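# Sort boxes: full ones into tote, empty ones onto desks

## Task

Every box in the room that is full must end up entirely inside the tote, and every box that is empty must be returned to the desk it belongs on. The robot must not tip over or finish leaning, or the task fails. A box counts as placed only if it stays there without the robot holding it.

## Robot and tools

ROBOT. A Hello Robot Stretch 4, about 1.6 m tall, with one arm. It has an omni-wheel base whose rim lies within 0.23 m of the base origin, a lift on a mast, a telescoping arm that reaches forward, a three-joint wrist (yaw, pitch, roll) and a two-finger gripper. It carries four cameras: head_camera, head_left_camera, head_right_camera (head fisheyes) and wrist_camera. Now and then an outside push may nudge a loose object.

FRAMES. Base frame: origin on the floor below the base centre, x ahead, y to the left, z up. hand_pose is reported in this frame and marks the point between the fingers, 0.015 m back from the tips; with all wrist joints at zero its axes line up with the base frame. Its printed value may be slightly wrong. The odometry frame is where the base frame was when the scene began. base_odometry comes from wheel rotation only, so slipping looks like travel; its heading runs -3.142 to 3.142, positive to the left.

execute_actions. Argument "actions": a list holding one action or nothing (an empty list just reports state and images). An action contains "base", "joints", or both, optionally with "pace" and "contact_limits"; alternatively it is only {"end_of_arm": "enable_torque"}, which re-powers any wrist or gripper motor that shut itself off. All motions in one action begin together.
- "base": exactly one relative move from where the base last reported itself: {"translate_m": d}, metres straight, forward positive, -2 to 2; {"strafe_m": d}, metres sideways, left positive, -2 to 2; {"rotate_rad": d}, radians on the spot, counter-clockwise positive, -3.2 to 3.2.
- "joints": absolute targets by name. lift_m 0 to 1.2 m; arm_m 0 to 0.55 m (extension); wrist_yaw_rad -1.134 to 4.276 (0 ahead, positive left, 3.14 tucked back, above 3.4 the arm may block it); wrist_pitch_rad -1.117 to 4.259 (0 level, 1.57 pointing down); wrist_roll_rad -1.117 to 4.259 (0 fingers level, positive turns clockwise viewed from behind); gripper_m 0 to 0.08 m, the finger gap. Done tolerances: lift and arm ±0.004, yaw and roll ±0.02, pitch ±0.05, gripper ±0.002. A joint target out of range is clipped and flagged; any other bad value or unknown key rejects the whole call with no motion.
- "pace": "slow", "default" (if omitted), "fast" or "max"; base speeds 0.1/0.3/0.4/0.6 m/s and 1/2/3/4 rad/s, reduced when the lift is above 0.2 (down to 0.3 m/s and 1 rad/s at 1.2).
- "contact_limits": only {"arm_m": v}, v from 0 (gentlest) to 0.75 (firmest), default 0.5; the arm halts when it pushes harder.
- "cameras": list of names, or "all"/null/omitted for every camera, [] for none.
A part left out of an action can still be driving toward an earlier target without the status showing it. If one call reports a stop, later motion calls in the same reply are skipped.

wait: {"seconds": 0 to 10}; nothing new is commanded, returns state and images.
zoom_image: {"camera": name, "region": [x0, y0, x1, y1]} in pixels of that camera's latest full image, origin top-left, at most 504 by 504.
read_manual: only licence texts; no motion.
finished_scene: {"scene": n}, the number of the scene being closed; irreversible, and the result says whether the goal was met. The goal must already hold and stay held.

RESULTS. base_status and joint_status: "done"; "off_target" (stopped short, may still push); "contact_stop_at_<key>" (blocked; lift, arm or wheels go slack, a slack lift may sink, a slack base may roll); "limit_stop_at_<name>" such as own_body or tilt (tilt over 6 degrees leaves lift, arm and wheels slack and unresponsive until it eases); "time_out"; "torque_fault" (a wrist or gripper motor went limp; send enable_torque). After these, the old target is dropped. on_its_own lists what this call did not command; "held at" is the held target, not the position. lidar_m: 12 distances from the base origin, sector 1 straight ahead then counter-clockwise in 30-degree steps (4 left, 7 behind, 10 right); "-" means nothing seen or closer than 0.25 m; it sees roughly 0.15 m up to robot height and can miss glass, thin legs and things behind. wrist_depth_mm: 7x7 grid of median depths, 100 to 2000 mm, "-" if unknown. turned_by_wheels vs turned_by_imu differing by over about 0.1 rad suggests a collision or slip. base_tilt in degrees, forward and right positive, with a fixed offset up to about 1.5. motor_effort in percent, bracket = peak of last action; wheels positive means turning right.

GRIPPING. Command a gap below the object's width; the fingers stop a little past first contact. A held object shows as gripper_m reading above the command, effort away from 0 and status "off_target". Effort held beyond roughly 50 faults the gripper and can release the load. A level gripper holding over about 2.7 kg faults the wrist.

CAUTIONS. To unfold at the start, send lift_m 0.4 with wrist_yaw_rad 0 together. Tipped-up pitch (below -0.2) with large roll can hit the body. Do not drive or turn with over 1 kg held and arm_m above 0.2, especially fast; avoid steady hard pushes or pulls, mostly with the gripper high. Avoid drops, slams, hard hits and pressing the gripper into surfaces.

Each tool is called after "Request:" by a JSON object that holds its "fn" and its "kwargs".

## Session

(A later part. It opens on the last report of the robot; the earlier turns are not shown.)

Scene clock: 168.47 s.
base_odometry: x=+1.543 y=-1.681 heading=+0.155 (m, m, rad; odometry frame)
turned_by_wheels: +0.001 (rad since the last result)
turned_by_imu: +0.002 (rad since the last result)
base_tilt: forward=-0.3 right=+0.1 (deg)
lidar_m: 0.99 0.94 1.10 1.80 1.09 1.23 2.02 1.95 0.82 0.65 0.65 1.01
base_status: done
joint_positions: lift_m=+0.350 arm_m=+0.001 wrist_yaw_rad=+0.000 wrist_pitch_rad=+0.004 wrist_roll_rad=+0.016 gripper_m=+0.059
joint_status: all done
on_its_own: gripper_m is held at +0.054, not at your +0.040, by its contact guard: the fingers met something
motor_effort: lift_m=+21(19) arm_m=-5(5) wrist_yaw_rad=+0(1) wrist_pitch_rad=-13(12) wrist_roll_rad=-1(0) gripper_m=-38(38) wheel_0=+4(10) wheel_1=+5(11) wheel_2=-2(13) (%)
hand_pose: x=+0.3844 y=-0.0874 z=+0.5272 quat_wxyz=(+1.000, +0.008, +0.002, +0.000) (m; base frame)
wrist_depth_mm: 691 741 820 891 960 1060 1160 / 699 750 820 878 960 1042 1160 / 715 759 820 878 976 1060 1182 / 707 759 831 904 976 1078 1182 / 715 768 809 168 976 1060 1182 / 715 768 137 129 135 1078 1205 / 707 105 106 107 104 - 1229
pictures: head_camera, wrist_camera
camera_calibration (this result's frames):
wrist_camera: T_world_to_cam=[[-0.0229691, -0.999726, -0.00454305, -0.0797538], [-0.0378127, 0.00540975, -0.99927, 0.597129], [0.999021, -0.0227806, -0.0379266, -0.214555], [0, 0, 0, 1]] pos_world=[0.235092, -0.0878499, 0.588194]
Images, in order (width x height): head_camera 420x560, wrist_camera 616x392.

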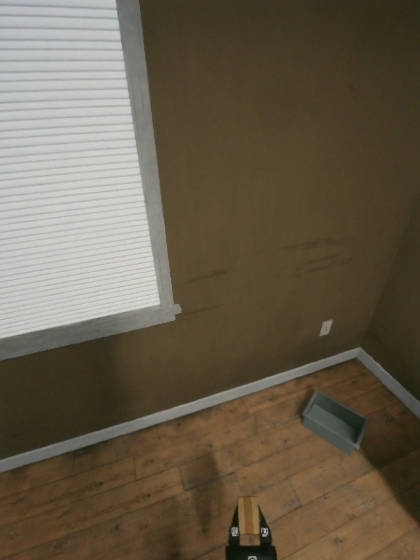

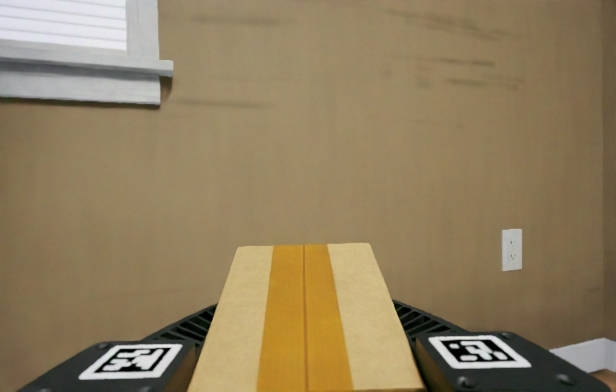

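Request:
{"fn": "execute_actions", "kwargs": {"actions": [{"base":{"strafe_m":-0.16}}], "cameras": []}}

Request:
{"fn": "execute_actions", "kwargs": {"actions": [{"base":{"translate_m":0.52},"joints":{"wrist_pitch_rad":1.05}}], "cameras": []}}

Request:
{"fn": "execute_actions", "kwargs": {"actions": [{"base":{"rotate_rad":-0.68},"joints":{"lift_m":0.25}}], "cameras": []}}

Request:
{"fn": "execute_actions", "kwargs": {"actions": [{"joints":{"arm_m":0.3}}], "cameras": ["head_camera","wrist_camera"]}}

Scene clock: 180.50 s.
base_odometry: x=+1.568 y=-1.839 heading=+0.155 (m, m, rad; odometry frame)
turned_by_wheels: +0.000 (rad since the last result)
turned_by_imu: +0.001 (rad since the last result)
base_tilt: forward=-0.2 right=+0.2 (deg)
lidar_m: 1.08 1.02 1.15 1.24 1.21 1.40 2.16 1.33 0.64 0.49 0.49 0.93
base_status: done
joint_positions: lift_m=+0.350 arm_m=+0.001 wrist_yaw_rad=+0.000 wrist_pitch_rad=+0.004 wrist_roll_rad=+0.016 gripper_m=+0.059
joint_status: not commanded
on_its_own: gripper_m is held at +0.054, not at your +0.040, by its contact guard: the fingers met something
motor_effort: lift_m=+21(21) arm_m=-4(5) wrist_yaw_rad=+0(1) wrist_pitch_rad=-12(13) wrist_roll_rad=+0(0) gripper_m=-38(38) wheel_0=+4(13) wheel_1=-2(12) wheel_2=+0(0) (%)
hand_pose: x=+0.3844 y=-0.0874 z=+0.5272 quat_wxyz=(+1.000, +0.008, +0.002, +0.000) (m; base frame)
wrist_depth_mm: 741 809 866 931 1025 1160 1182 / 741 820 878 931 1025 1138 1182 / 759 809 854 960 1025 1138 1205 / 750 820 891 946 1042 1118 1182 / 750 809 854 169 1025 1160 1205 / 750 820 137 129 135 1160 1205 / 741 104 106 107 104 - 1182
pictures: none
No camera images: the call's "cameras" was empty. Leave "cameras" out to get every camera's image.

Scene clock: 183.70 s.
base_odometry: x=+2.081 y=-1.758 heading=+0.156 (m, m, rad; odometry frame)
turned_by_wheels: +0.001 (rad since the last result)
turned_by_imu: +0.002 (rad since the last result)
base_tilt: forward=-0.3 right=+0.2 (deg)
lidar_m: 0.57 0.55 0.59 0.94 1.48 1.56 2.53 0.85 0.47 0.59 0.51 0.52
base_status: done
joint_positions: lift_m=+0.350 arm_m=+0.001 wrist_yaw_rad=+0.000 wrist_pitch_rad=+1.052 wrist_roll_rad=+0.016 gripper_m=+0.059
joint_status: all done
on_its_own: gripper_m is held at +0.054, not at your +0.040, by its contact guard: the fingers met something
motor_effort: lift_m=+21(21) arm_m=-5(5) wrist_yaw_rad=-1(1) wrist_pitch_rad=-7(10) wrist_roll_rad=+0(0) gripper_m=-38(38) wheel_0=+5(11) wheel_1=+6(11) wheel_2=-2(15) (%)
hand_pose: x=+0.2771 y=-0.0874 z=+0.3435 quat_wxyz=(+0.865, +0.007, +0.502, -0.004) (m; base frame)
wrist_depth_mm: 364 394 430 477 530 591 647 / 413 452 492 549 609 676 676 / 469 512 569 615 621 621 564 / 530 564 569 569 569 569 549 / 525 530 525 169 530 521 455 / 492 492 137 129 135 500 480 / 469 104 106 107 104 - 466
pictures: none
No camera images: the call's "cameras" was empty. Leave "cameras" out to get every camera's image.

Scene clock: 185.13 s.
base_odometry: x=+2.081 y=-1.758 heading=-0.523 (m, m, rad; odometry frame)
turned_by_wheels: -0.679 (rad since the last result)
turned_by_imu: -0.673 (rad since the last result)
base_tilt: forward=-0.4 right=+0.0 (deg)
lidar_m: 0.50 0.60 0.54 0.57 0.78 1.48 1.49 2.11 1.28 0.45 0.46 0.54
base_status: done
joint_positions: lift_m=+0.250 arm_m=+0.001 wrist_yaw_rad=+0.000 wrist_pitch_rad=+1.052 wrist_roll_rad=+0.016 gripper_m=+0.059
joint_status: all done
on_its_own: gripper_m is held at +0.054, not at your +0.040, by its contact guard: the fingers met something
motor_effort: lift_m=+19(18) arm_m=-5(5) wrist_yaw_rad=-1(3) wrist_pitch_rad=-5(6) wrist_roll_rad=+0(0) gripper_m=-38(38) wheel_0=+4(9) wheel_1=+5(11) wheel_2=+4(12) (%)
hand_pose: x=+0.2771 y=-0.0874 z=+0.2436 quat_wxyz=(+0.865, +0.007, +0.502, -0.004) (m; base frame)
wrist_depth_mm: 512 591 508 521 525 574 591 / 530 539 389 387 392 466 544 / 500 492 480 455 462 488 496 / 455 455 459 455 455 455 455 / 427 427 424 169 421 427 421 / 397 397 137 129 135 394 397 / 375 105 106 107 104 - 379
pictures: none
No camera images: the call's "cameras" was empty. Leave "cameras" out to get every camera's image.

Scene clock: 187.13 s.
base_odometry: x=+2.081 y=-1.758 heading=-0.523 (m, m, rad; odometry frame)
turned_by_wheels: +0.000 (rad since the last result)
turned_by_imu: +0.000 (rad since the last result)
base_tilt: forward=-0.2 right=+0.2 (deg)
lidar_m: 0.51 0.57 0.56 0.56 0.80 1.47 1.50 2.11 1.27 0.48 0.47 0.54
base_status: not commanded
joint_positions: lift_m=+0.250 arm_m=+0.299 wrist_yaw_rad=+0.000 wrist_pitch_rad=+1.052 wrist_roll_rad=+0.016 gripper_m=+0.059
joint_status: all done
on_its_own: gripper_m is held at +0.054, not at your +0.040, by its contact guard: the fingers met something
motor_effort: lift_m=+19(19) arm_m=+5(6) wrist_yaw_rad=+0(0) wrist_pitch_rad=-6(7) wrist_roll_rad=+0(0) gripper_m=-38(38) wheel_0=+4(5) wheel_1=+6(6) wheel_2=+4(5) (%)
hand_pose: x=+0.5755 y=-0.0874 z=+0.2436 quat_wxyz=(+0.865, +0.007, +0.502, -0.004) (m; base frame)
wrist_depth_mm: 375 455 569 597 591 591 569 / 399 488 539 539 535 539 544 / 415 484 492 492 492 496 488 / 439 452 327 329 334 330 455 / 421 415 342 168 402 377 415 / 394 387 137 129 135 379 287 / 375 105 106 107 104 - 264
pictures: head_camera, wrist_camera
camera_calibration (this result's frames):
wrist_camera: T_world_to_cam=[[-0.0152616, -0.999727, 0.0177195, -0.0865138], [-0.884516, 0.00523475, -0.46648, 0.678424], [0.466259, -0.0227924, -0.884354, 0.0965993], [0, 0, 0, 1]] pos_world=[0.553716, -0.0878397, 0.403432]
Images, in order (width x height): head_camera 420x560, wrist_camera 616x392.

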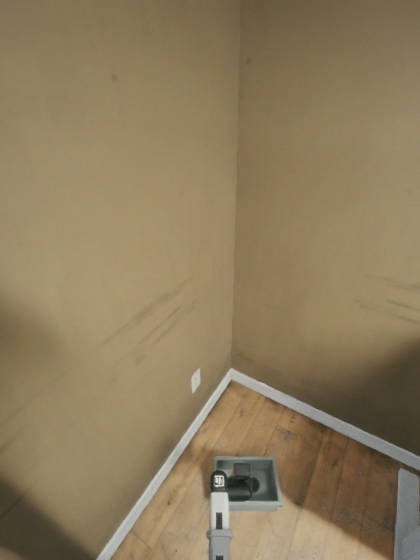

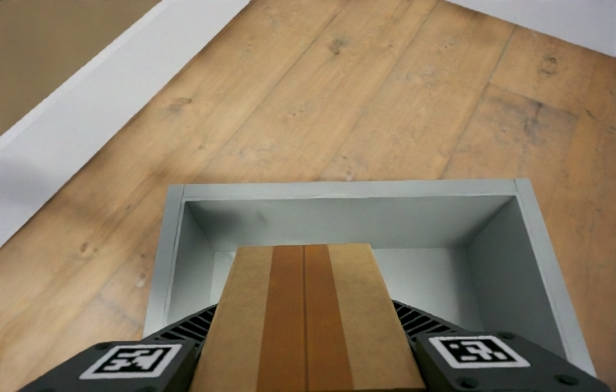

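Request:
{"fn": "execute_actions", "kwargs": {"actions": [{"base":{"strafe_m":0.03},"joints":{"arm_m":0.37},"pace":"slow"}], "cameras": []}}

Request:
{"fn": "execute_actions", "kwargs": {"actions": [{"joints":{"lift_m":0.10}}], "cameras": ["head_camera","wrist_camera"]}}

Scene clock: 191.37 s.
base_odometry: x=+2.096 y=-1.733 heading=-0.522 (m, m, rad; odometry frame)
turned_by_wheels: +0.000 (rad since the last result)
turned_by_imu: +0.000 (rad since the last result)
base_tilt: forward=-0.3 right=+0.1 (deg)
lidar_m: 0.50 0.58 0.53 0.54 0.77 1.47 1.47 2.10 1.39 0.49 0.49 0.53
base_status: done
joint_positions: lift_m=+0.250 arm_m=+0.369 wrist_yaw_rad=+0.000 wrist_pitch_rad=+1.052 wrist_roll_rad=+0.016 gripper_m=+0.059
joint_status: all done
on_its_own: gripper_m is held at +0.054, not at your +0.040, by its contact guard: the fingers met something
motor_effort: lift_m=+19(19) arm_m=+5(6) wrist_yaw_rad=-1(0) wrist_pitch_rad=-7(5) wrist_roll_rad=+0(0) gripper_m=-38(38) wheel_0=-6(10) wheel_1=+7(11) wheel_2=+0(1) (%)
hand_pose: x=+0.6454 y=-0.0874 z=+0.2436 quat_wxyz=(+0.865, +0.007, +0.502, -0.004) (m; base frame)
wrist_depth_mm: 315 389 488 591 591 564 525 / 334 413 517 539 539 539 539 / 359 439 496 492 496 496 492 / 373 449 455 452 455 459 455 / 399 421 421 169 421 424 421 / 392 389 137 129 135 359 300 / 373 105 106 107 104 - 298
pictures: none
No camera images: the call's "cameras" was empty. Leave "cameras" out to get every camera's image.

Scene clock: 193.07 s.
base_odometry: x=+2.096 y=-1.733 heading=-0.522 (m, m, rad; odometry frame)
turned_by_wheels: +0.000 (rad since the last result)
turned_by_imu: +0.000 (rad since the last result)
base_tilt: forward=-0.3 right=+0.2 (deg)
lidar_m: 0.52 0.57 0.53 0.54 0.75 1.50 1.46 2.10 1.41 0.51 0.53 0.54
base_status: not commanded
joint_positions: lift_m=+0.100 arm_m=+0.369 wrist_yaw_rad=+0.000 wrist_pitch_rad=+1.052 wrist_roll_rad=+0.016 gripper_m=+0.059
joint_status: all done
on_its_own: gripper_m is held at +0.054, not at your +0.040, by its contact guard: the fingers met something
motor_effort: lift_m=+20(19) arm_m=+5(5) wrist_yaw_rad=-1(0) wrist_pitch_rad=-6(6) wrist_roll_rad=+0(0) gripper_m=-39(38) wheel_0=-6(6) wheel_1=+8(7) wheel_2=+0(0) (%)
hand_pose: x=+0.6455 y=-0.0874 z=+0.0936 quat_wxyz=(+0.865, +0.007, +0.502, -0.004) (m; base frame)
wrist_depth_mm: 301 359 370 370 368 370 368 / 322 336 336 334 334 338 336 / 307 306 309 307 159 159 314 / 285 151 166 167 169 171 172 / 263 150 208 168 214 233 236 / 242 149 137 129 135 242 243 / 224 104 106 107 104 - -
pictures: head_camera, wrist_camera
camera_calibration (this result's frames):
wrist_camera: T_world_to_cam=[[-0.0153849, -0.999725, 0.017721, -0.0827218], [-0.884558, 0.00534526, -0.466399, 0.67035], [0.466176, -0.0228507, -0.884397, -0.0686185], [0, 0, 0, 1]] pos_world=[0.623679, -0.0878502, 0.253431]
Images, in order (width x height): head_camera 420x560, wrist_camera 616x392.

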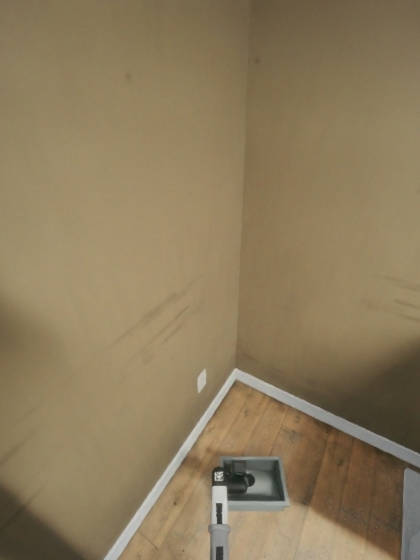

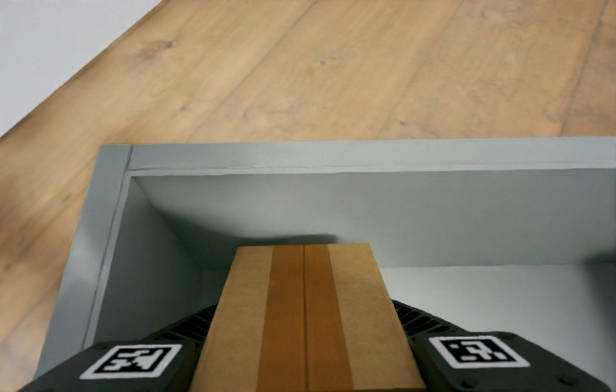

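Request:
{"fn": "execute_actions", "kwargs": {"actions": [{"joints":{"lift_m":0.075,"arm_m":0.358},"pace":"slow"}], "cameras": ["wrist_camera"]}}

Scene clock: 195.07 s.
base_odometry: x=+2.096 y=-1.733 heading=-0.522 (m, m, rad; odometry frame)
turned_by_wheels: +0.000 (rad since the last result)
turned_by_imu: +0.000 (rad since the last result)
base_tilt: forward=-0.3 right=+0.1 (deg)
lidar_m: 0.69 0.56 0.54 0.51 0.76 1.49 1.48 2.12 1.41 0.51 0.48 0.58
base_status: not commanded
joint_positions: lift_m=+0.075 arm_m=+0.359 wrist_yaw_rad=+0.000 wrist_pitch_rad=+1.052 wrist_roll_rad=+0.016 gripper_m=+0.059
joint_status: all done
on_its_own: gripper_m is held at +0.054, not at your +0.040, by its contact guard: the fingers met something
motor_effort: lift_m=+19(20) arm_m=-5(6) wrist_yaw_rad=-1(1) wrist_pitch_rad=-5(5) wrist_roll_rad=+0(0) gripper_m=-38(39) wheel_0=-6(6) wheel_1=+7(7) wheel_2=+0(0) (%)
hand_pose: x=+0.6352 y=-0.0874 z=+0.0686 quat_wxyz=(+0.865, +0.007, +0.502, -0.004) (m; base frame)
wrist_depth_mm: 306 332 332 332 334 332 332 / 298 140 140 140 140 140 224 / 272 142 148 150 151 152 153 / 120 151 187 189 191 192 194 / 111 151 222 169 228 230 231 / 104 149 137 129 135 218 217 / - 104 106 107 104 - -
pictures: wrist_camera
camera_calibration (this result's frames):
wrist_camera: T_world_to_cam=[[-0.015385, -0.999725, 0.0177209, -0.0824366], [-0.884558, 0.00534534, -0.466399, 0.649638], [0.466176, -0.0228507, -0.884397, -0.0859395], [0, 0, 0, 1]] pos_world=[0.613437, -0.0878502, 0.228447]
Images, in order (width x height): wrist_camera 616x392.

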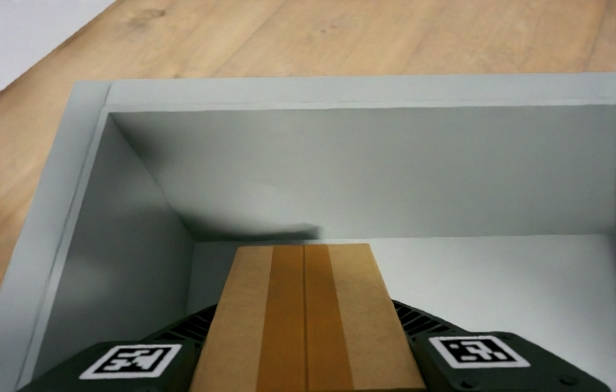

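Release.

Request:
{"fn": "execute_actions", "kwargs": {"actions": [{"joints":{"gripper_m":0.072}}], "cameras": ["wrist_camera"]}}

Request:
{"fn": "execute_actions", "kwargs": {"actions": [{"joints":{"lift_m":0.25}}], "cameras": ["wrist_camera","head_camera"]}}

Scene clock: 197.33 s.
base_odometry: x=+2.096 y=-1.733 heading=-0.522 (m, m, rad; odometry frame)
turned_by_wheels: +0.000 (rad since the last result)
turned_by_imu: +0.000 (rad since the last result)
base_tilt: forward=-0.3 right=+0.2 (deg)
lidar_m: 0.71 0.57 0.53 0.54 0.75 1.51 1.49 2.13 1.37 0.49 0.51 0.59
base_status: not commanded
joint_positions: lift_m=+0.075 arm_m=+0.359 wrist_yaw_rad=+0.000 wrist_pitch_rad=+1.052 wrist_roll_rad=+0.016 gripper_m=+0.072
joint_status: all done
motor_effort: lift_m=+19(19) arm_m=-5(5) wrist_yaw_rad=-1(1) wrist_pitch_rad=-4(7) wrist_roll_rad=+0(0) gripper_m=+3(39) wheel_0=-6(6) wheel_1=+7(8) wheel_2=+0(0) (%)
hand_pose: x=+0.6353 y=-0.0874 z=+0.0687 quat_wxyz=(+0.865, +0.007, +0.502, -0.004) (m; base frame)
wrist_depth_mm: 307 334 336 334 334 336 336 / 301 141 141 141 141 141 310 / 272 141 148 149 150 151 152 / 121 154 186 188 190 191 193 / 112 152 230 230 229 231 230 / 106 142 176 169 216 218 219 / - 103 154 158 156 103 -
pictures: wrist_camera
camera_calibration (this result's frames):
wrist_camera: T_world_to_cam=[[-0.0154625, -0.999723, 0.0177223, -0.0823965], [-0.884352, 0.00540318, -0.466789, 0.649593], [0.466564, -0.0228904, -0.884191, -0.0861798], [0, 0, 0, 1]] pos_world=[0.613403, -0.0878562, 0.228484]
Images, in order (width x height): wrist_camera 616x392.

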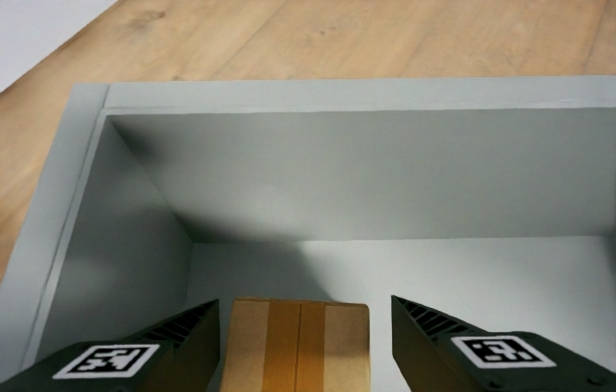

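Scene clock: 199.13 s.
base_odometry: x=+2.096 y=-1.733 heading=-0.522 (m, m, rad; odometry frame)
turned_by_wheels: +0.000 (rad since the last result)
turned_by_imu: +0.000 (rad since the last result)
base_tilt: forward=-0.4 right=+0.2 (deg)
lidar_m: 0.52 0.57 0.54 0.53 0.75 1.52 1.48 2.10 1.40 0.48 0.52 0.55
base_status: not commanded
joint_positions: lift_m=+0.250 arm_m=+0.359 wrist_yaw_rad=+0.000 wrist_pitch_rad=+1.052 wrist_roll_rad=+0.016 gripper_m=+0.072
joint_status: all done
motor_effort: lift_m=+23(22) arm_m=-5(5) wrist_yaw_rad=-1(0) wrist_pitch_rad=-3(3) wrist_roll_rad=+0(0) gripper_m=+2(3) wheel_0=-6(6) wheel_1=+7(7) wheel_2=+0(0) (%)
hand_pose: x=+0.6353 y=-0.0874 z=+0.2434 quat_wxyz=(+0.865, +0.007, +0.502, -0.004) (m; base frame)
wrist_depth_mm: 319 394 500 591 597 574 535 / 340 421 530 539 544 539 544 / 366 445 500 496 496 496 496 / 377 449 455 459 455 455 452 / 404 421 421 296 298 303 307 / 389 392 317 379 329 366 310 / 373 103 300 317 357 103 -
pictures: head_camera, wrist_camera
camera_calibration (this result's frames):
wrist_camera: T_world_to_cam=[[-0.0154639, -0.999723, 0.0177215, -0.0854915], [-0.88433, 0.00540374, -0.46683, 0.731146], [0.466605, -0.0228907, -0.884169, 0.0682597], [0, 0, 0, 1]] pos_world=[0.613402, -0.0878563, 0.403189]
Images, in order (width x height): head_camera 420x560, wrist_camera 616x392.

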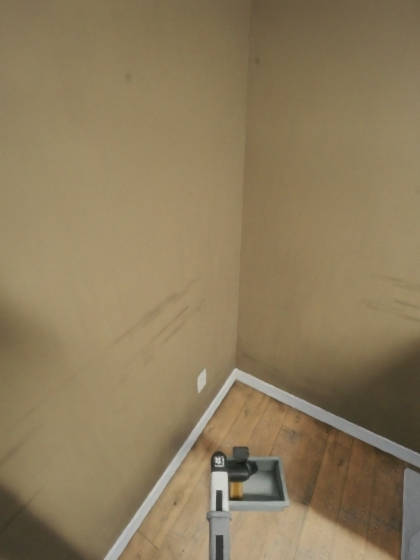

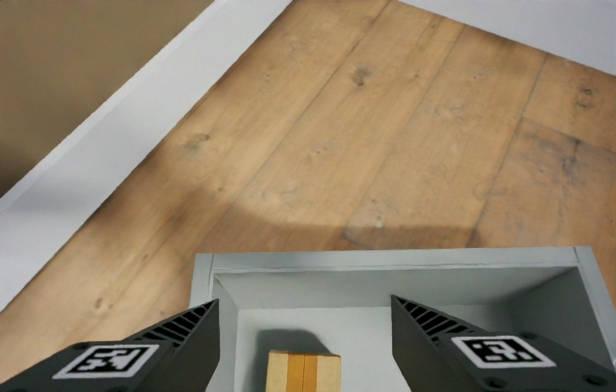

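Request:
{"fn": "execute_actions", "kwargs": {"actions": [{"joints":{"arm_m":0.2}}], "cameras": ["wrist_camera","head_camera"]}}

Scene clock: 201.30 s.
base_odometry: x=+2.096 y=-1.733 heading=-0.522 (m, m, rad; odometry frame)
turned_by_wheels: +0.000 (rad since the last result)
turned_by_imu: +0.000 (rad since the last result)
base_tilt: forward=-0.2 right=+0.1 (deg)
lidar_m: 0.53 0.59 0.53 0.54 0.75 1.50 1.50 2.13 1.40 0.50 0.52 0.54
base_status: not commanded
joint_positions: lift_m=+0.250 arm_m=+0.201 wrist_yaw_rad=+0.000 wrist_pitch_rad=+1.051 wrist_roll_rad=+0.016 gripper_m=+0.072
joint_status: all done
motor_effort: lift_m=+23(23) arm_m=-5(5) wrist_yaw_rad=+0(2) wrist_pitch_rad=-3(6) wrist_roll_rad=+0(0) gripper_m=+2(3) wheel_0=-6(6) wheel_1=+7(8) wheel_2=+0(0) (%)
hand_pose: x=+0.4773 y=-0.0874 z=+0.2434 quat_wxyz=(+0.865, +0.007, +0.502, -0.004) (m; base frame)
wrist_depth_mm: 399 480 585 597 597 597 591 / 421 521 539 544 539 544 539 / 442 496 421 410 415 397 484 / 449 455 442 445 452 439 343 / 421 424 404 373 421 415 325 / 389 392 277 283 279 285 384 / 373 103 359 370 359 103 -
pictures: head_camera, wrist_camera
camera_calibration (this result's frames):
wrist_camera: T_world_to_cam=[[-0.0156198, -0.999721, 0.0177181, -0.0878753], [-0.884229, 0.0055383, -0.46702, 0.591472], [0.466792, -0.0229616, -0.884069, 0.141868], [0, 0, 0, 1]] pos_world=[0.455402, -0.087869, 0.403207]
Images, in order (width x height): head_camera 420x560, wrist_camera 616x392.

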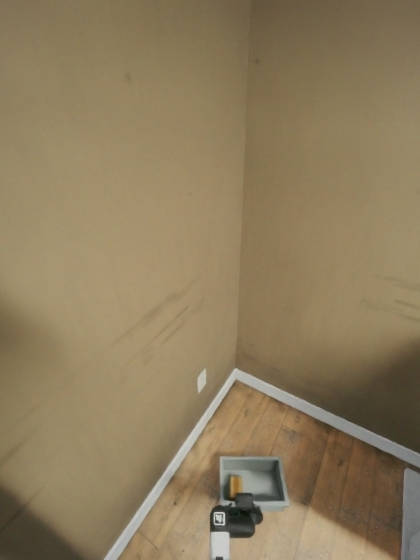

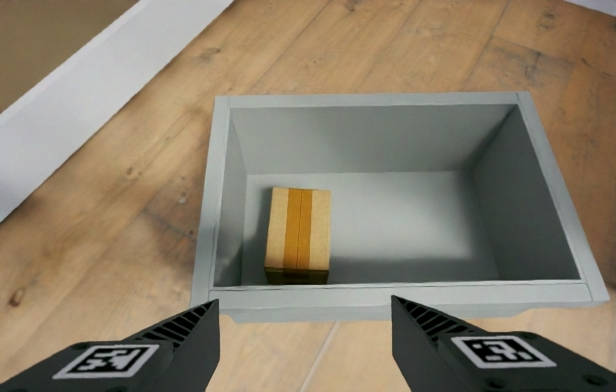

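Request:
{"fn": "execute_actions", "kwargs": {"actions": [{"base":{"rotate_rad":-0.593},"joints":{"arm_m":0,"lift_m":0.6,"wrist_pitch_rad":0.3,"gripper_m":0.08}}], "cameras": []}}

Request:
{"fn": "execute_actions", "kwargs": {"actions": [{"base":{"translate_m":-0.225},"joints":{"lift_m":0.9}}], "cameras": []}}

Request:
{"fn": "execute_actions", "kwargs": {"actions": [{"base":{"strafe_m":-0.9},"joints":{"arm_m":0.1}}], "cameras": ["wrist_camera","head_camera"]}}

Scene clock: 206.60 s.
base_odometry: x=+2.096 y=-1.732 heading=-1.114 (m, m, rad; odometry frame)
turned_by_wheels: -0.592 (rad since the last result)
turned_by_imu: -0.586 (rad since the last result)
base_tilt: forward=-0.3 right=+0.2 (deg)
lidar_m: 0.55 0.51 0.58 0.54 0.53 0.70 1.85 1.46 1.93 1.81 0.53 0.48
base_status: done
joint_positions: lift_m=+0.600 arm_m=+0.001 wrist_yaw_rad=+0.000 wrist_pitch_rad=+0.303 wrist_roll_rad=+0.016 gripper_m=+0.080
joint_status: all done
motor_effort: lift_m=+23(26) arm_m=-5(4) wrist_yaw_rad=+0(3) wrist_pitch_rad=-9(12) wrist_roll_rad=+0(0) gripper_m=+2(4) wheel_0=+5(9) wheel_1=+6(12) wheel_2=+3(11) (%)
hand_pose: x=+0.3748 y=-0.0875 z=+0.7147 quat_wxyz=(+0.989, +0.008, +0.151, -0.001) (m; base frame)
wrist_depth_mm: 788 820 831 831 842 854 634 / 831 854 866 866 891 891 508 / 866 891 917 904 931 946 512 / 904 931 931 946 976 1008 517 / 960 976 991 1008 1008 1025 535 / 991 1025 1025 1042 1078 1060 559 / 917 108 1078 1098 1042 103 -
pictures: none
No camera images: the call's "cameras" was empty. Leave "cameras" out to get every camera's image.

Scene clock: 208.87 s.
base_odometry: x=+1.997 y=-1.531 heading=-1.115 (m, m, rad; odometry frame)
turned_by_wheels: -0.001 (rad since the last result)
turned_by_imu: -0.001 (rad since the last result)
base_tilt: forward=-0.3 right=+0.1 (deg)
lidar_m: 0.84 0.72 0.57 0.50 0.49 0.69 1.81 1.23 1.63 2.42 0.85 0.69
base_status: done
joint_positions: lift_m=+0.900 arm_m=+0.001 wrist_yaw_rad=+0.000 wrist_pitch_rad=+0.303 wrist_roll_rad=+0.016 gripper_m=+0.080
joint_status: all done
motor_effort: lift_m=+23(25) arm_m=-5(5) wrist_yaw_rad=-1(0) wrist_pitch_rad=-7(6) wrist_roll_rad=-1(0) gripper_m=+2(2) wheel_0=-6(10) wheel_1=-5(10) wheel_2=+3(13) (%)
hand_pose: x=+0.3747 y=-0.0874 z=+1.0147 quat_wxyz=(+0.989, +0.008, +0.151, -0.001) (m; base frame)
wrist_depth_mm: 991 1008 1025 1060 1060 1060 1098 / 1025 1060 1060 1098 1098 1118 1138 / 1078 1118 1118 1138 1160 891 878 / 1042 1182 1182 1205 1205 603 508 / 1060 1229 1205 1229 1255 1255 866 / 1042 1281 1281 1308 1336 866 1366 / 904 108 1336 1397 1397 103 -
pictures: none
No camera images: the call's "cameras" was empty. Leave "cameras" out to get every camera's image.

Scene clock: 213.20 s.
base_odometry: x=+1.189 y=-1.927 heading=-1.115 (m, m, rad; odometry frame)
turned_by_wheels: +0.000 (rad since the last result)
turned_by_imu: +0.001 (rad since the last result)
base_tilt: forward=-0.3 right=+0.1 (deg)
lidar_m: 0.61 0.63 1.24 1.40 1.46 1.19 1.14 1.16 1.54 1.50 0.93 0.62
base_status: done
joint_positions: lift_m=+0.900 arm_m=+0.099 wrist_yaw_rad=+0.000 wrist_pitch_rad=+0.303 wrist_roll_rad=+0.016 gripper_m=+0.080
joint_status: all done
motor_effort: lift_m=+22(23) arm_m=+5(6) wrist_yaw_rad=+1(2) wrist_pitch_rad=-8(7) wrist_roll_rad=+0(0) gripper_m=+2(2) wheel_0=+3(13) wheel_1=-4(13) wheel_2=+0(1) (%)
hand_pose: x=+0.4730 y=-0.0874 z=+1.0147 quat_wxyz=(+0.989, +0.008, +0.151, -0.001) (m; base frame)
wrist_depth_mm: 946 976 991 991 991 1042 1042 / 991 1025 1025 1042 1042 1078 1078 / 976 960 931 931 904 891 878 / 549 535 521 442 517 508 504 / 373 368 366 364 362 359 355 / 314 317 322 1255 332 1281 1308 / 715 107 1308 1308 1308 103 -
pictures: head_camera, wrist_camera
camera_calibration (this result's frames):
wrist_camera: T_world_to_cam=[[-0.0234203, -0.999723, 0.00245422, -0.0824194], [-0.329666, 0.00540539, -0.944082, 1.16964], [0.943807, -0.0229198, -0.329701, 0.0375523], [0, 0, 0, 1]] pos_world=[0.348217, -0.0878582, 1.11682]
Images, in order (width x height): head_camera 420x560, wrist_camera 616x392.

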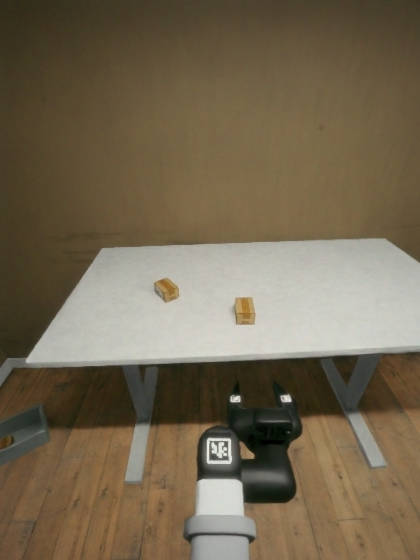

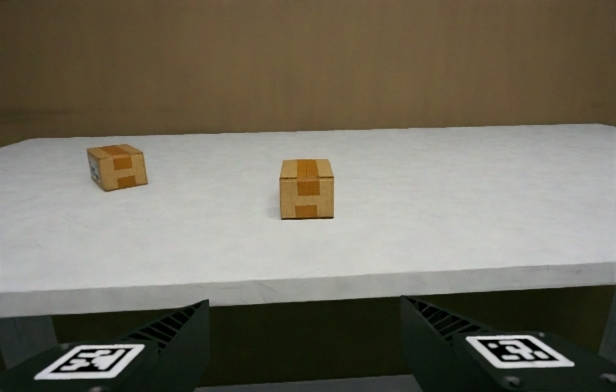

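Request:
{"fn": "execute_actions", "kwargs": {"actions": [{"joints":{"lift_m":0.862,"arm_m":0.12}}], "cameras": []}}

Request:
{"fn": "execute_actions", "kwargs": {"actions": [{"joints":{"arm_m":0.35}}], "cameras": ["wrist_camera"]}}

Scene clock: 215.27 s.
base_odometry: x=+1.189 y=-1.927 heading=-1.115 (m, m, rad; odometry frame)
turned_by_wheels: +0.000 (rad since the last result)
turned_by_imu: +0.000 (rad since the last result)
base_tilt: forward=-0.3 right=+0.1 (deg)
lidar_m: 0.59 0.62 1.26 1.38 1.43 1.19 1.10 1.14 1.52 1.51 0.94 0.67
base_status: not commanded
joint_positions: lift_m=+0.862 arm_m=+0.119 wrist_yaw_rad=+0.000 wrist_pitch_rad=+0.303 wrist_roll_rad=+0.016 gripper_m=+0.080
joint_status: all done
motor_effort: lift_m=+18(22) arm_m=+5(5) wrist_yaw_rad=-1(0) wrist_pitch_rad=-6(8) wrist_roll_rad=+0(0) gripper_m=+2(3) wheel_0=+3(4) wheel_1=-4(4) wheel_2=+0(0) (%)
hand_pose: x=+0.4931 y=-0.0874 z=+0.9770 quat_wxyz=(+0.989, +0.008, +0.151, -0.001) (m; base frame)
wrist_depth_mm: 946 960 960 960 991 1008 1008 / 976 991 1008 1042 1042 1042 1042 / 750 559 723 615 699 683 668 / 415 407 404 402 397 392 392 / 287 289 294 298 301 307 310 / 750 1182 1205 1229 1229 1255 1308 / 699 107 1255 1281 1308 103 -
pictures: none
No camera images: the call's "cameras" was empty. Leave "cameras" out to get every camera's image.

Scene clock: 217.07 s.
base_odometry: x=+1.189 y=-1.927 heading=-1.115 (m, m, rad; odometry frame)
turned_by_wheels: +0.000 (rad since the last result)
turned_by_imu: +0.000 (rad since the last result)
base_tilt: forward=-0.3 right=+0.1 (deg)
lidar_m: 0.62 0.63 1.27 1.40 1.44 1.19 1.12 1.19 1.58 1.51 0.91 0.69
base_status: not commanded
joint_positions: lift_m=+0.862 arm_m=+0.349 wrist_yaw_rad=+0.000 wrist_pitch_rad=+0.302 wrist_roll_rad=+0.016 gripper_m=+0.080
joint_status: all done
motor_effort: lift_m=+18(19) arm_m=+5(4) wrist_yaw_rad=-1(1) wrist_pitch_rad=-8(7) wrist_roll_rad=+0(0) gripper_m=+2(2) wheel_0=+4(4) wheel_1=-4(4) wheel_2=+0(0) (%)
hand_pose: x=+0.7231 y=-0.0874 z=+0.9771 quat_wxyz=(+0.989, +0.008, +0.151, -0.001) (m; base frame)
wrist_depth_mm: 741 741 759 778 778 788 798 / 768 778 788 798 820 820 820 / 741 732 707 707 691 676 668 / 375 410 404 239 389 389 387 / 283 282 279 178 260 273 273 / 217 216 204 185 187 211 209 / 183 108 161 174 160 103 -
pictures: wrist_camera
camera_calibration (this result's frames):
wrist_camera: T_world_to_cam=[[-0.0232092, -0.999728, 0.00245068, -0.0765781], [-0.329522, 0.00533564, -0.944133, 1.21649], [0.943863, -0.0227201, -0.329556, -0.210987], [0, 0, 0, 1]] pos_world=[0.598227, -0.0878416, 1.07919]
Images, in order (width x height): wrist_camera 616x392.

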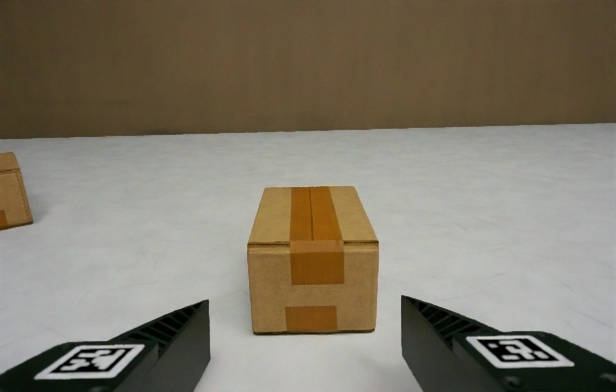

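Request:
{"fn": "execute_actions", "kwargs": {"actions": [{"joints":{"arm_m":0.435},"pace":"slow","contact_limits":{"arm_m":0.2}}], "cameras": ["wrist_camera"]}}

Request:
{"fn": "execute_actions", "kwargs": {"actions": [{"joints":{"gripper_m":0.04}}], "cameras": []}}

Request:
{"fn": "execute_actions", "kwargs": {"actions": [{"joints":{"lift_m":0.92,"wrist_pitch_rad":0.0}}], "cameras": ["wrist_camera"]}}

Request:
{"fn": "execute_actions", "kwargs": {"actions": [{"joints":{"arm_m":0.0}}], "cameras": []}}

Scene clock: 221.80 s.
base_odometry: x=+1.189 y=-1.927 heading=-1.115 (m, m, rad; odometry frame)
turned_by_wheels: +0.000 (rad since the last result)
turned_by_imu: +0.000 (rad since the last result)
base_tilt: forward=-0.3 right=+0.2 (deg)
lidar_m: 0.60 0.63 1.23 1.37 1.43 1.19 1.12 1.18 1.53 1.51 0.97 0.65
base_status: not commanded
joint_positions: lift_m=+0.862 arm_m=+0.434 wrist_yaw_rad=+0.000 wrist_pitch_rad=+0.302 wrist_roll_rad=+0.016 gripper_m=+0.080
joint_status: all done
motor_effort: lift_m=+18(18) arm_m=+5(7) wrist_yaw_rad=-1(1) wrist_pitch_rad=-7(8) wrist_roll_rad=+0(0) gripper_m=+2(2) wheel_0=+4(4) wheel_1=-4(4) wheel_2=+0(1) (%)
contact_limits: arm_m 0.2
hand_pose: x=+0.8080 y=-0.0874 z=+0.9771 quat_wxyz=(+0.989, +0.008, +0.151, -0.001) (m; base frame)
wrist_depth_mm: 661 668 683 691 691 707 723 / 691 699 707 723 732 732 759 / 723 723 732 699 683 676 661 / 413 404 402 394 392 389 387 / 285 282 281 166 260 273 272 / 217 216 145 128 133 211 210 / 182 108 113 108 107 103 -
pictures: wrist_camera
camera_calibration (this result's frames):
wrist_camera: T_world_to_cam=[[-0.0233565, -0.999724, 0.00245067, -0.0745168], [-0.329521, 0.00538421, -0.944133, 1.24449], [0.943859, -0.0228592, -0.329556, -0.291188], [0, 0, 0, 1]] pos_world=[0.683187, -0.0878532, 1.07919]
Images, in order (width x height): wrist_camera 616x392.

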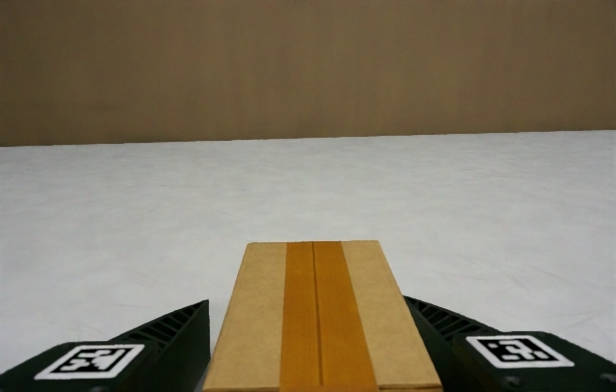

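Scene clock: 222.80 s.
base_odometry: x=+1.189 y=-1.927 heading=-1.115 (m, m, rad; odometry frame)
turned_by_wheels: +0.000 (rad since the last result)
turned_by_imu: +0.000 (rad since the last result)
base_tilt: forward=-0.3 right=+0.1 (deg)
lidar_m: 0.61 0.62 1.25 1.39 1.44 1.20 1.13 1.16 1.54 1.50 0.96 0.64
base_status: not commanded
joint_positions: lift_m=+0.862 arm_m=+0.434 wrist_yaw_rad=+0.000 wrist_pitch_rad=+0.302 wrist_roll_rad=+0.016 gripper_m=+0.059
joint_status: gripper_m off_target (ended at +0.059, target +0.040)
on_its_own: gripper_m is held at +0.054, not at your +0.040, by its contact guard: the fingers met something
motor_effort: lift_m=+18(18) arm_m=+5(5) wrist_yaw_rad=+0(1) wrist_pitch_rad=-7(7) wrist_roll_rad=+0(1) gripper_m=-38(38) wheel_0=+4(4) wheel_1=-4(4) wheel_2=+0(0) (%)
hand_pose: x=+0.8080 y=-0.0875 z=+0.9771 quat_wxyz=(+0.989, +0.008, +0.151, -0.001) (m; base frame)
wrist_depth_mm: 661 676 668 691 707 699 715 / 683 699 707 723 732 741 750 / 707 715 732 699 683 668 661 / 415 404 402 397 392 387 384 / 283 281 278 166 274 273 272 / 216 216 135 128 133 211 209 / 182 105 106 107 107 - -
pictures: none
No camera images: the call's "cameras" was empty. Leave "cameras" out to get every camera's image.

Scene clock: 223.97 s.
base_odometry: x=+1.189 y=-1.927 heading=-1.115 (m, m, rad; odometry frame)
turned_by_wheels: +0.000 (rad since the last result)
turned_by_imu: +0.000 (rad since the last result)
base_tilt: forward=-0.3 right=+0.2 (deg)
lidar_m: 0.60 0.63 1.27 1.40 1.44 1.20 1.12 1.15 1.54 1.51 0.97 0.64
base_status: not commanded
joint_positions: lift_m=+0.920 arm_m=+0.434 wrist_yaw_rad=+0.000 wrist_pitch_rad=+0.005 wrist_roll_rad=+0.016 gripper_m=+0.059
joint_status: all done
on_its_own: gripper_m is held at +0.054, not at your +0.040, by its contact guard: the fingers met something
motor_effort: lift_m=+25(24) arm_m=+5(5) wrist_yaw_rad=+0(0) wrist_pitch_rad=-15(20) wrist_roll_rad=+0(0) gripper_m=-39(38) wheel_0=+3(4) wheel_1=-4(4) wheel_2=+0(0) (%)
hand_pose: x=+0.8177 y=-0.0874 z=+1.0968 quat_wxyz=(+1.000, +0.008, +0.003, +0.000) (m; base frame)
wrist_depth_mm: 723 750 741 759 750 778 788 / 732 741 750 750 768 778 788 / 732 741 741 750 759 778 798 / 732 741 750 750 768 778 778 / 732 759 750 166 768 778 788 / 683 676 135 127 133 640 621 / 488 104 105 107 107 - 462
pictures: wrist_camera
camera_calibration (this result's frames):
wrist_camera: T_world_to_cam=[[-0.0231264, -0.999722, -0.00449962, -0.0671647], [-0.0387433, 0.00539367, -0.999235, 1.18337], [0.998982, -0.0229344, -0.0388573, -0.624806], [0, 0, 0, 1]] pos_world=[0.668465, -0.0878583, 1.15789]
Images, in order (width x height): wrist_camera 616x392.

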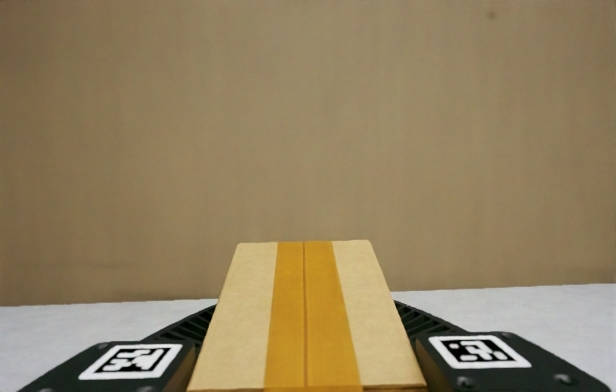

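Scene clock: 226.33 s.
base_odometry: x=+1.189 y=-1.927 heading=-1.115 (m, m, rad; odometry frame)
turned_by_wheels: +0.000 (rad since the last result)
turned_by_imu: +0.000 (rad since the last result)
base_tilt: forward=-0.3 right=+0.1 (deg)
lidar_m: 0.60 0.64 1.25 1.37 1.43 1.22 1.10 1.18 1.55 1.52 0.95 0.65
base_status: not commanded
joint_positions: lift_m=+0.920 arm_m=+0.001 wrist_yaw_rad=+0.000 wrist_pitch_rad=+0.005 wrist_roll_rad=+0.016 gripper_m=+0.059
joint_status: all done
on_its_own: gripper_m is held at +0.054, not at your +0.040, by its contact guard: the fingers met something
motor_effort: lift_m=+24(24) arm_m=-5(5) wrist_yaw_rad=+1(1) wrist_pitch_rad=-16(14) wrist_roll_rad=+0(0) gripper_m=-38(39) wheel_0=+3(4) wheel_1=-4(4) wheel_2=+0(0) (%)
hand_pose: x=+0.3844 y=-0.0875 z=+1.0968 quat_wxyz=(+1.000, +0.008, +0.003, +0.000) (m; base frame)
wrist_depth_mm: 1138 1138 1160 1182 1205 1205 1229 / 1118 1160 1138 1160 1182 1205 1205 / 1160 1160 1182 1182 1182 1205 1229 / 1138 1160 1182 1205 1205 1205 1229 / 1160 1160 1182 166 1229 1182 1160 / 699 661 135 128 133 654 634 / 496 105 106 107 107 - 469
pictures: none
No camera images: the call's "cameras" was empty. Leave "cameras" out to get every camera's image.

Request:
{"fn": "execute_actions", "kwargs": {"actions": [{"base":{"strafe_m":0.9},"joints":{"lift_m":0.5}}], "cameras": []}}

Request:
{"fn": "execute_actions", "kwargs": {"actions": [{"base":{"translate_m":0.225},"joints":{"lift_m":0.3,"wrist_pitch_rad":1.05}}], "cameras": []}}

Request:
{"fn": "execute_actions", "kwargs": {"actions": [{"base":{"rotate_rad":0.593},"joints":{"lift_m":0.25}}], "cameras": []}}

Request:
{"fn": "execute_actions", "kwargs": {"actions": [{"base":{"strafe_m":-0.06},"joints":{"arm_m":0.3}}], "cameras": ["wrist_camera"]}}

Scene clock: 233.03 s.
base_odometry: x=+1.997 y=-1.531 heading=-1.115 (m, m, rad; odometry frame)
turned_by_wheels: +0.000 (rad since the last result)
turned_by_imu: +0.000 (rad since the last result)
base_tilt: forward=-0.4 right=+0.2 (deg)
lidar_m: 0.75 0.70 0.55 0.49 0.51 0.70 1.83 1.26 1.63 2.42 0.87 0.65
base_status: done
joint_positions: lift_m=+0.500 arm_m=+0.001 wrist_yaw_rad=+0.000 wrist_pitch_rad=+0.005 wrist_roll_rad=+0.016 gripper_m=+0.059
joint_status: all done
on_its_own: gripper_m is held at +0.054, not at your +0.040, by its contact guard: the fingers met something
motor_effort: lift_m=+20(24) arm_m=-5(5) wrist_yaw_rad=+0(1) wrist_pitch_rad=-14(14) wrist_roll_rad=+0(0) gripper_m=-38(38) wheel_0=-5(13) wheel_1=+4(13) wheel_2=+0(1) (%)
hand_pose: x=+0.3844 y=-0.0874 z=+0.6772 quat_wxyz=(+1.000, +0.008, +0.003, +0.000) (m; base frame)
wrist_depth_mm: 1078 1098 1138 1138 1182 559 488 / 1078 1118 1138 1138 1138 707 683 / 1078 1098 1138 1138 1160 1098 1205 / 1078 1118 1138 1138 1160 1160 1205 / 1060 1118 1138 166 1160 1182 1182 / 1042 1138 134 127 133 1160 1205 / 1008 105 106 107 107 - 1205
pictures: none
No camera images: the call's "cameras" was empty. Leave "cameras" out to get every camera's image.

Scene clock: 235.20 s.
base_odometry: x=+2.096 y=-1.733 heading=-1.114 (m, m, rad; odometry frame)
turned_by_wheels: +0.001 (rad since the last result)
turned_by_imu: +0.001 (rad since the last result)
base_tilt: forward=-0.3 right=+0.2 (deg)
lidar_m: 0.58 0.51 0.57 0.53 0.52 0.67 1.83 1.41 1.92 1.82 0.54 0.49
base_status: done
joint_positions: lift_m=+0.300 arm_m=+0.001 wrist_yaw_rad=+0.000 wrist_pitch_rad=+1.053 wrist_roll_rad=+0.016 gripper_m=+0.059
joint_status: all done
on_its_own: gripper_m is held at +0.054, not at your +0.040, by its contact guard: the fingers met something
motor_effort: lift_m=+20(21) arm_m=-4(5) wrist_yaw_rad=-1(1) wrist_pitch_rad=-8(11) wrist_roll_rad=+0(1) gripper_m=-38(38) wheel_0=+6(11) wheel_1=+6(9) wheel_2=-2(12) (%)
hand_pose: x=+0.2770 y=-0.0874 z=+0.2935 quat_wxyz=(+0.865, +0.007, +0.502, -0.004) (m; base frame)
wrist_depth_mm: 517 544 676 668 668 654 569 / 549 580 603 603 603 609 569 / 436 488 549 559 554 559 525 / 473 512 512 508 512 517 500 / 477 473 477 167 480 469 469 / 442 445 134 127 133 445 449 / 418 105 105 107 107 - 421
pictures: none
No camera images: the call's "cameras" was empty. Leave "cameras" out to get every camera's image.

Scene clock: 236.57 s.
base_odometry: x=+2.096 y=-1.733 heading=-0.522 (m, m, rad; odometry frame)
turned_by_wheels: +0.592 (rad since the last result)
turned_by_imu: +0.587 (rad since the last result)
base_tilt: forward=-0.3 right=+0.1 (deg)
lidar_m: 0.52 0.58 0.53 0.52 0.75 1.46 1.46 2.08 1.39 0.51 0.50 0.56
base_status: done
joint_positions: lift_m=+0.250 arm_m=+0.001 wrist_yaw_rad=+0.000 wrist_pitch_rad=+1.053 wrist_roll_rad=+0.016 gripper_m=+0.059
joint_status: all done
on_its_own: gripper_m is held at +0.054, not at your +0.040, by its contact guard: the fingers met something
motor_effort: lift_m=+20(21) arm_m=-4(4) wrist_yaw_rad=-1(2) wrist_pitch_rad=-8(9) wrist_roll_rad=+0(0) gripper_m=-39(38) wheel_0=-5(10) wheel_1=-4(11) wheel_2=-3(11) (%)
hand_pose: x=+0.2770 y=-0.0874 z=+0.2435 quat_wxyz=(+0.865, +0.007, +0.502, -0.004) (m; base frame)
wrist_depth_mm: 488 585 574 521 530 500 597 / 521 544 521 387 407 404 544 / 492 500 488 459 459 484 496 / 459 459 459 459 455 455 455 / 421 424 424 166 424 424 424 / 394 392 134 127 133 394 397 / 375 105 105 107 107 - 379
pictures: none
No camera images: the call's "cameras" was empty. Leave "cameras" out to get every camera's image.

Scene clock: 238.57 s.
base_odometry: x=+2.066 y=-1.784 heading=-0.522 (m, m, rad; odometry frame)
turned_by_wheels: +0.000 (rad since the last result)
turned_by_imu: +0.000 (rad since the last result)
base_tilt: forward=-0.3 right=+0.1 (deg)
lidar_m: 0.48 0.62 0.58 0.60 0.86 1.50 1.53 2.11 1.25 0.44 0.44 0.55
base_status: done
joint_positions: lift_m=+0.250 arm_m=+0.299 wrist_yaw_rad=+0.000 wrist_pitch_rad=+1.052 wrist_roll_rad=+0.016 gripper_m=+0.059
joint_status: all done
on_its_own: gripper_m is held at +0.054, not at your +0.040, by its contact guard: the fingers met something
motor_effort: lift_m=+20(20) arm_m=+5(5) wrist_yaw_rad=+0(0) wrist_pitch_rad=-6(9) wrist_roll_rad=-1(0) gripper_m=-38(38) wheel_0=+3(13) wheel_1=-3(15) wheel_2=+0(0) (%)
hand_pose: x=+0.5754 y=-0.0874 z=+0.2435 quat_wxyz=(+0.865, +0.007, +0.502, -0.004) (m; base frame)
wrist_depth_mm: 402 480 574 591 597 585 549 / 418 517 535 539 539 535 535 / 442 492 492 496 496 496 496 / 442 439 327 330 334 353 452 / 424 336 392 166 397 336 418 / 389 307 135 127 133 312 392 / 373 104 106 107 107 - 370
pictures: wrist_camera
camera_calibration (this result's frames):
wrist_camera: T_world_to_cam=[[-0.0152255, -0.999727, 0.0177352, -0.0865367], [-0.884709, 0.00520491, -0.466115, 0.678342], [0.465896, -0.0227874, -0.884546, 0.0968161], [0, 0, 0, 1]] pos_world=[0.553711, -0.0878376, 0.403359]
Images, in order (width x height): wrist_camera 616x392.

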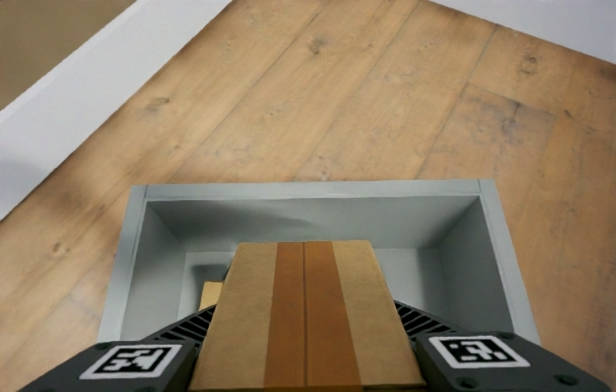

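Request:
{"fn": "execute_actions", "kwargs": {"actions": [{"base":{"strafe_m":-0.008},"joints":{"arm_m":0.36},"pace":"slow"}], "cameras": []}}

Request:
{"fn": "execute_actions", "kwargs": {"actions": [{"joints":{"lift_m":0.10}}], "cameras": ["wrist_camera"]}}

Scene clock: 242.30 s.
base_odometry: x=+2.063 y=-1.791 heading=-0.522 (m, m, rad; odometry frame)
turned_by_wheels: +0.000 (rad since the last result)
turned_by_imu: +0.000 (rad since the last result)
base_tilt: forward=-0.3 right=+0.1 (deg)
lidar_m: 0.52 0.62 0.58 0.59 0.86 1.48 1.54 2.08 1.26 0.44 0.43 0.55
base_status: done
joint_positions: lift_m=+0.250 arm_m=+0.359 wrist_yaw_rad=+0.000 wrist_pitch_rad=+1.053 wrist_roll_rad=+0.016 gripper_m=+0.059
joint_status: all done
on_its_own: gripper_m is held at +0.054, not at your +0.040, by its contact guard: the fingers met something
motor_effort: lift_m=+20(20) arm_m=+5(5) wrist_yaw_rad=-1(2) wrist_pitch_rad=-5(6) wrist_roll_rad=+0(1) gripper_m=-38(38) wheel_0=+5(7) wheel_1=-7(10) wheel_2=+0(1) (%)
hand_pose: x=+0.6354 y=-0.0874 z=+0.2435 quat_wxyz=(+0.865, +0.007, +0.502, -0.004) (m; base frame)
wrist_depth_mm: 377 462 564 591 585 559 504 / 402 488 530 535 539 535 525 / 413 484 492 488 488 492 492 / 442 455 452 455 452 452 455 / 424 421 296 166 300 413 421 / 394 301 135 128 133 296 392 / 370 104 105 107 107 - 377
pictures: none
No camera images: the call's "cameras" was empty. Leave "cameras" out to get every camera's image.

Scene clock: 244.00 s.
base_odometry: x=+2.063 y=-1.791 heading=-0.522 (m, m, rad; odometry frame)
turned_by_wheels: +0.000 (rad since the last result)
turned_by_imu: +0.000 (rad since the last result)
base_tilt: forward=-0.3 right=+0.2 (deg)
lidar_m: 0.51 0.62 0.59 0.60 0.84 1.48 1.51 2.15 1.28 0.45 0.41 0.54
base_status: not commanded
joint_positions: lift_m=+0.100 arm_m=+0.359 wrist_yaw_rad=+0.000 wrist_pitch_rad=+1.053 wrist_roll_rad=+0.016 gripper_m=+0.059
joint_status: all done
on_its_own: gripper_m is held at +0.054, not at your +0.040, by its contact guard: the fingers met something
motor_effort: lift_m=+19(23) arm_m=+5(5) wrist_yaw_rad=-1(1) wrist_pitch_rad=-8(7) wrist_roll_rad=+0(0) gripper_m=-38(38) wheel_0=+5(5) wheel_1=-8(7) wheel_2=+0(1) (%)
hand_pose: x=+0.6354 y=-0.0874 z=+0.0935 quat_wxyz=(+0.865, +0.007, +0.502, -0.004) (m; base frame)
wrist_depth_mm: 353 370 370 370 368 370 370 / 334 334 334 336 332 334 336 / 159 160 161 161 161 161 161 / 182 185 187 189 189 191 193 / 202 247 234 166 240 252 211 / 200 241 135 127 133 242 213 / 191 105 106 107 107 - -
pictures: wrist_camera
camera_calibration (this result's frames):
wrist_camera: T_world_to_cam=[[-0.0153546, -0.999725, 0.0177386, -0.0828957], [-0.88481, 0.00532258, -0.465922, 0.661494], [0.465699, -0.0228494, -0.884648, -0.0636747], [0, 0, 0, 1]] pos_world=[0.613677, -0.0878487, 0.253345]
Images, in order (width x height): wrist_camera 616x392.

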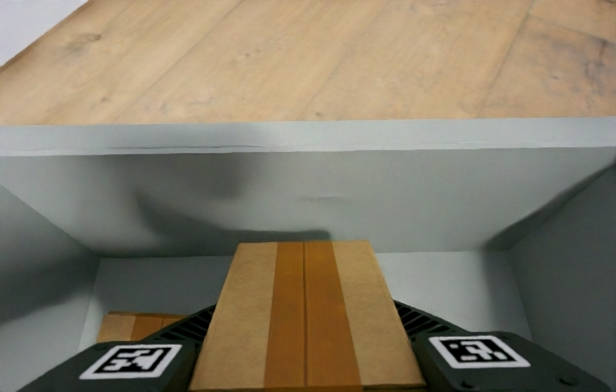

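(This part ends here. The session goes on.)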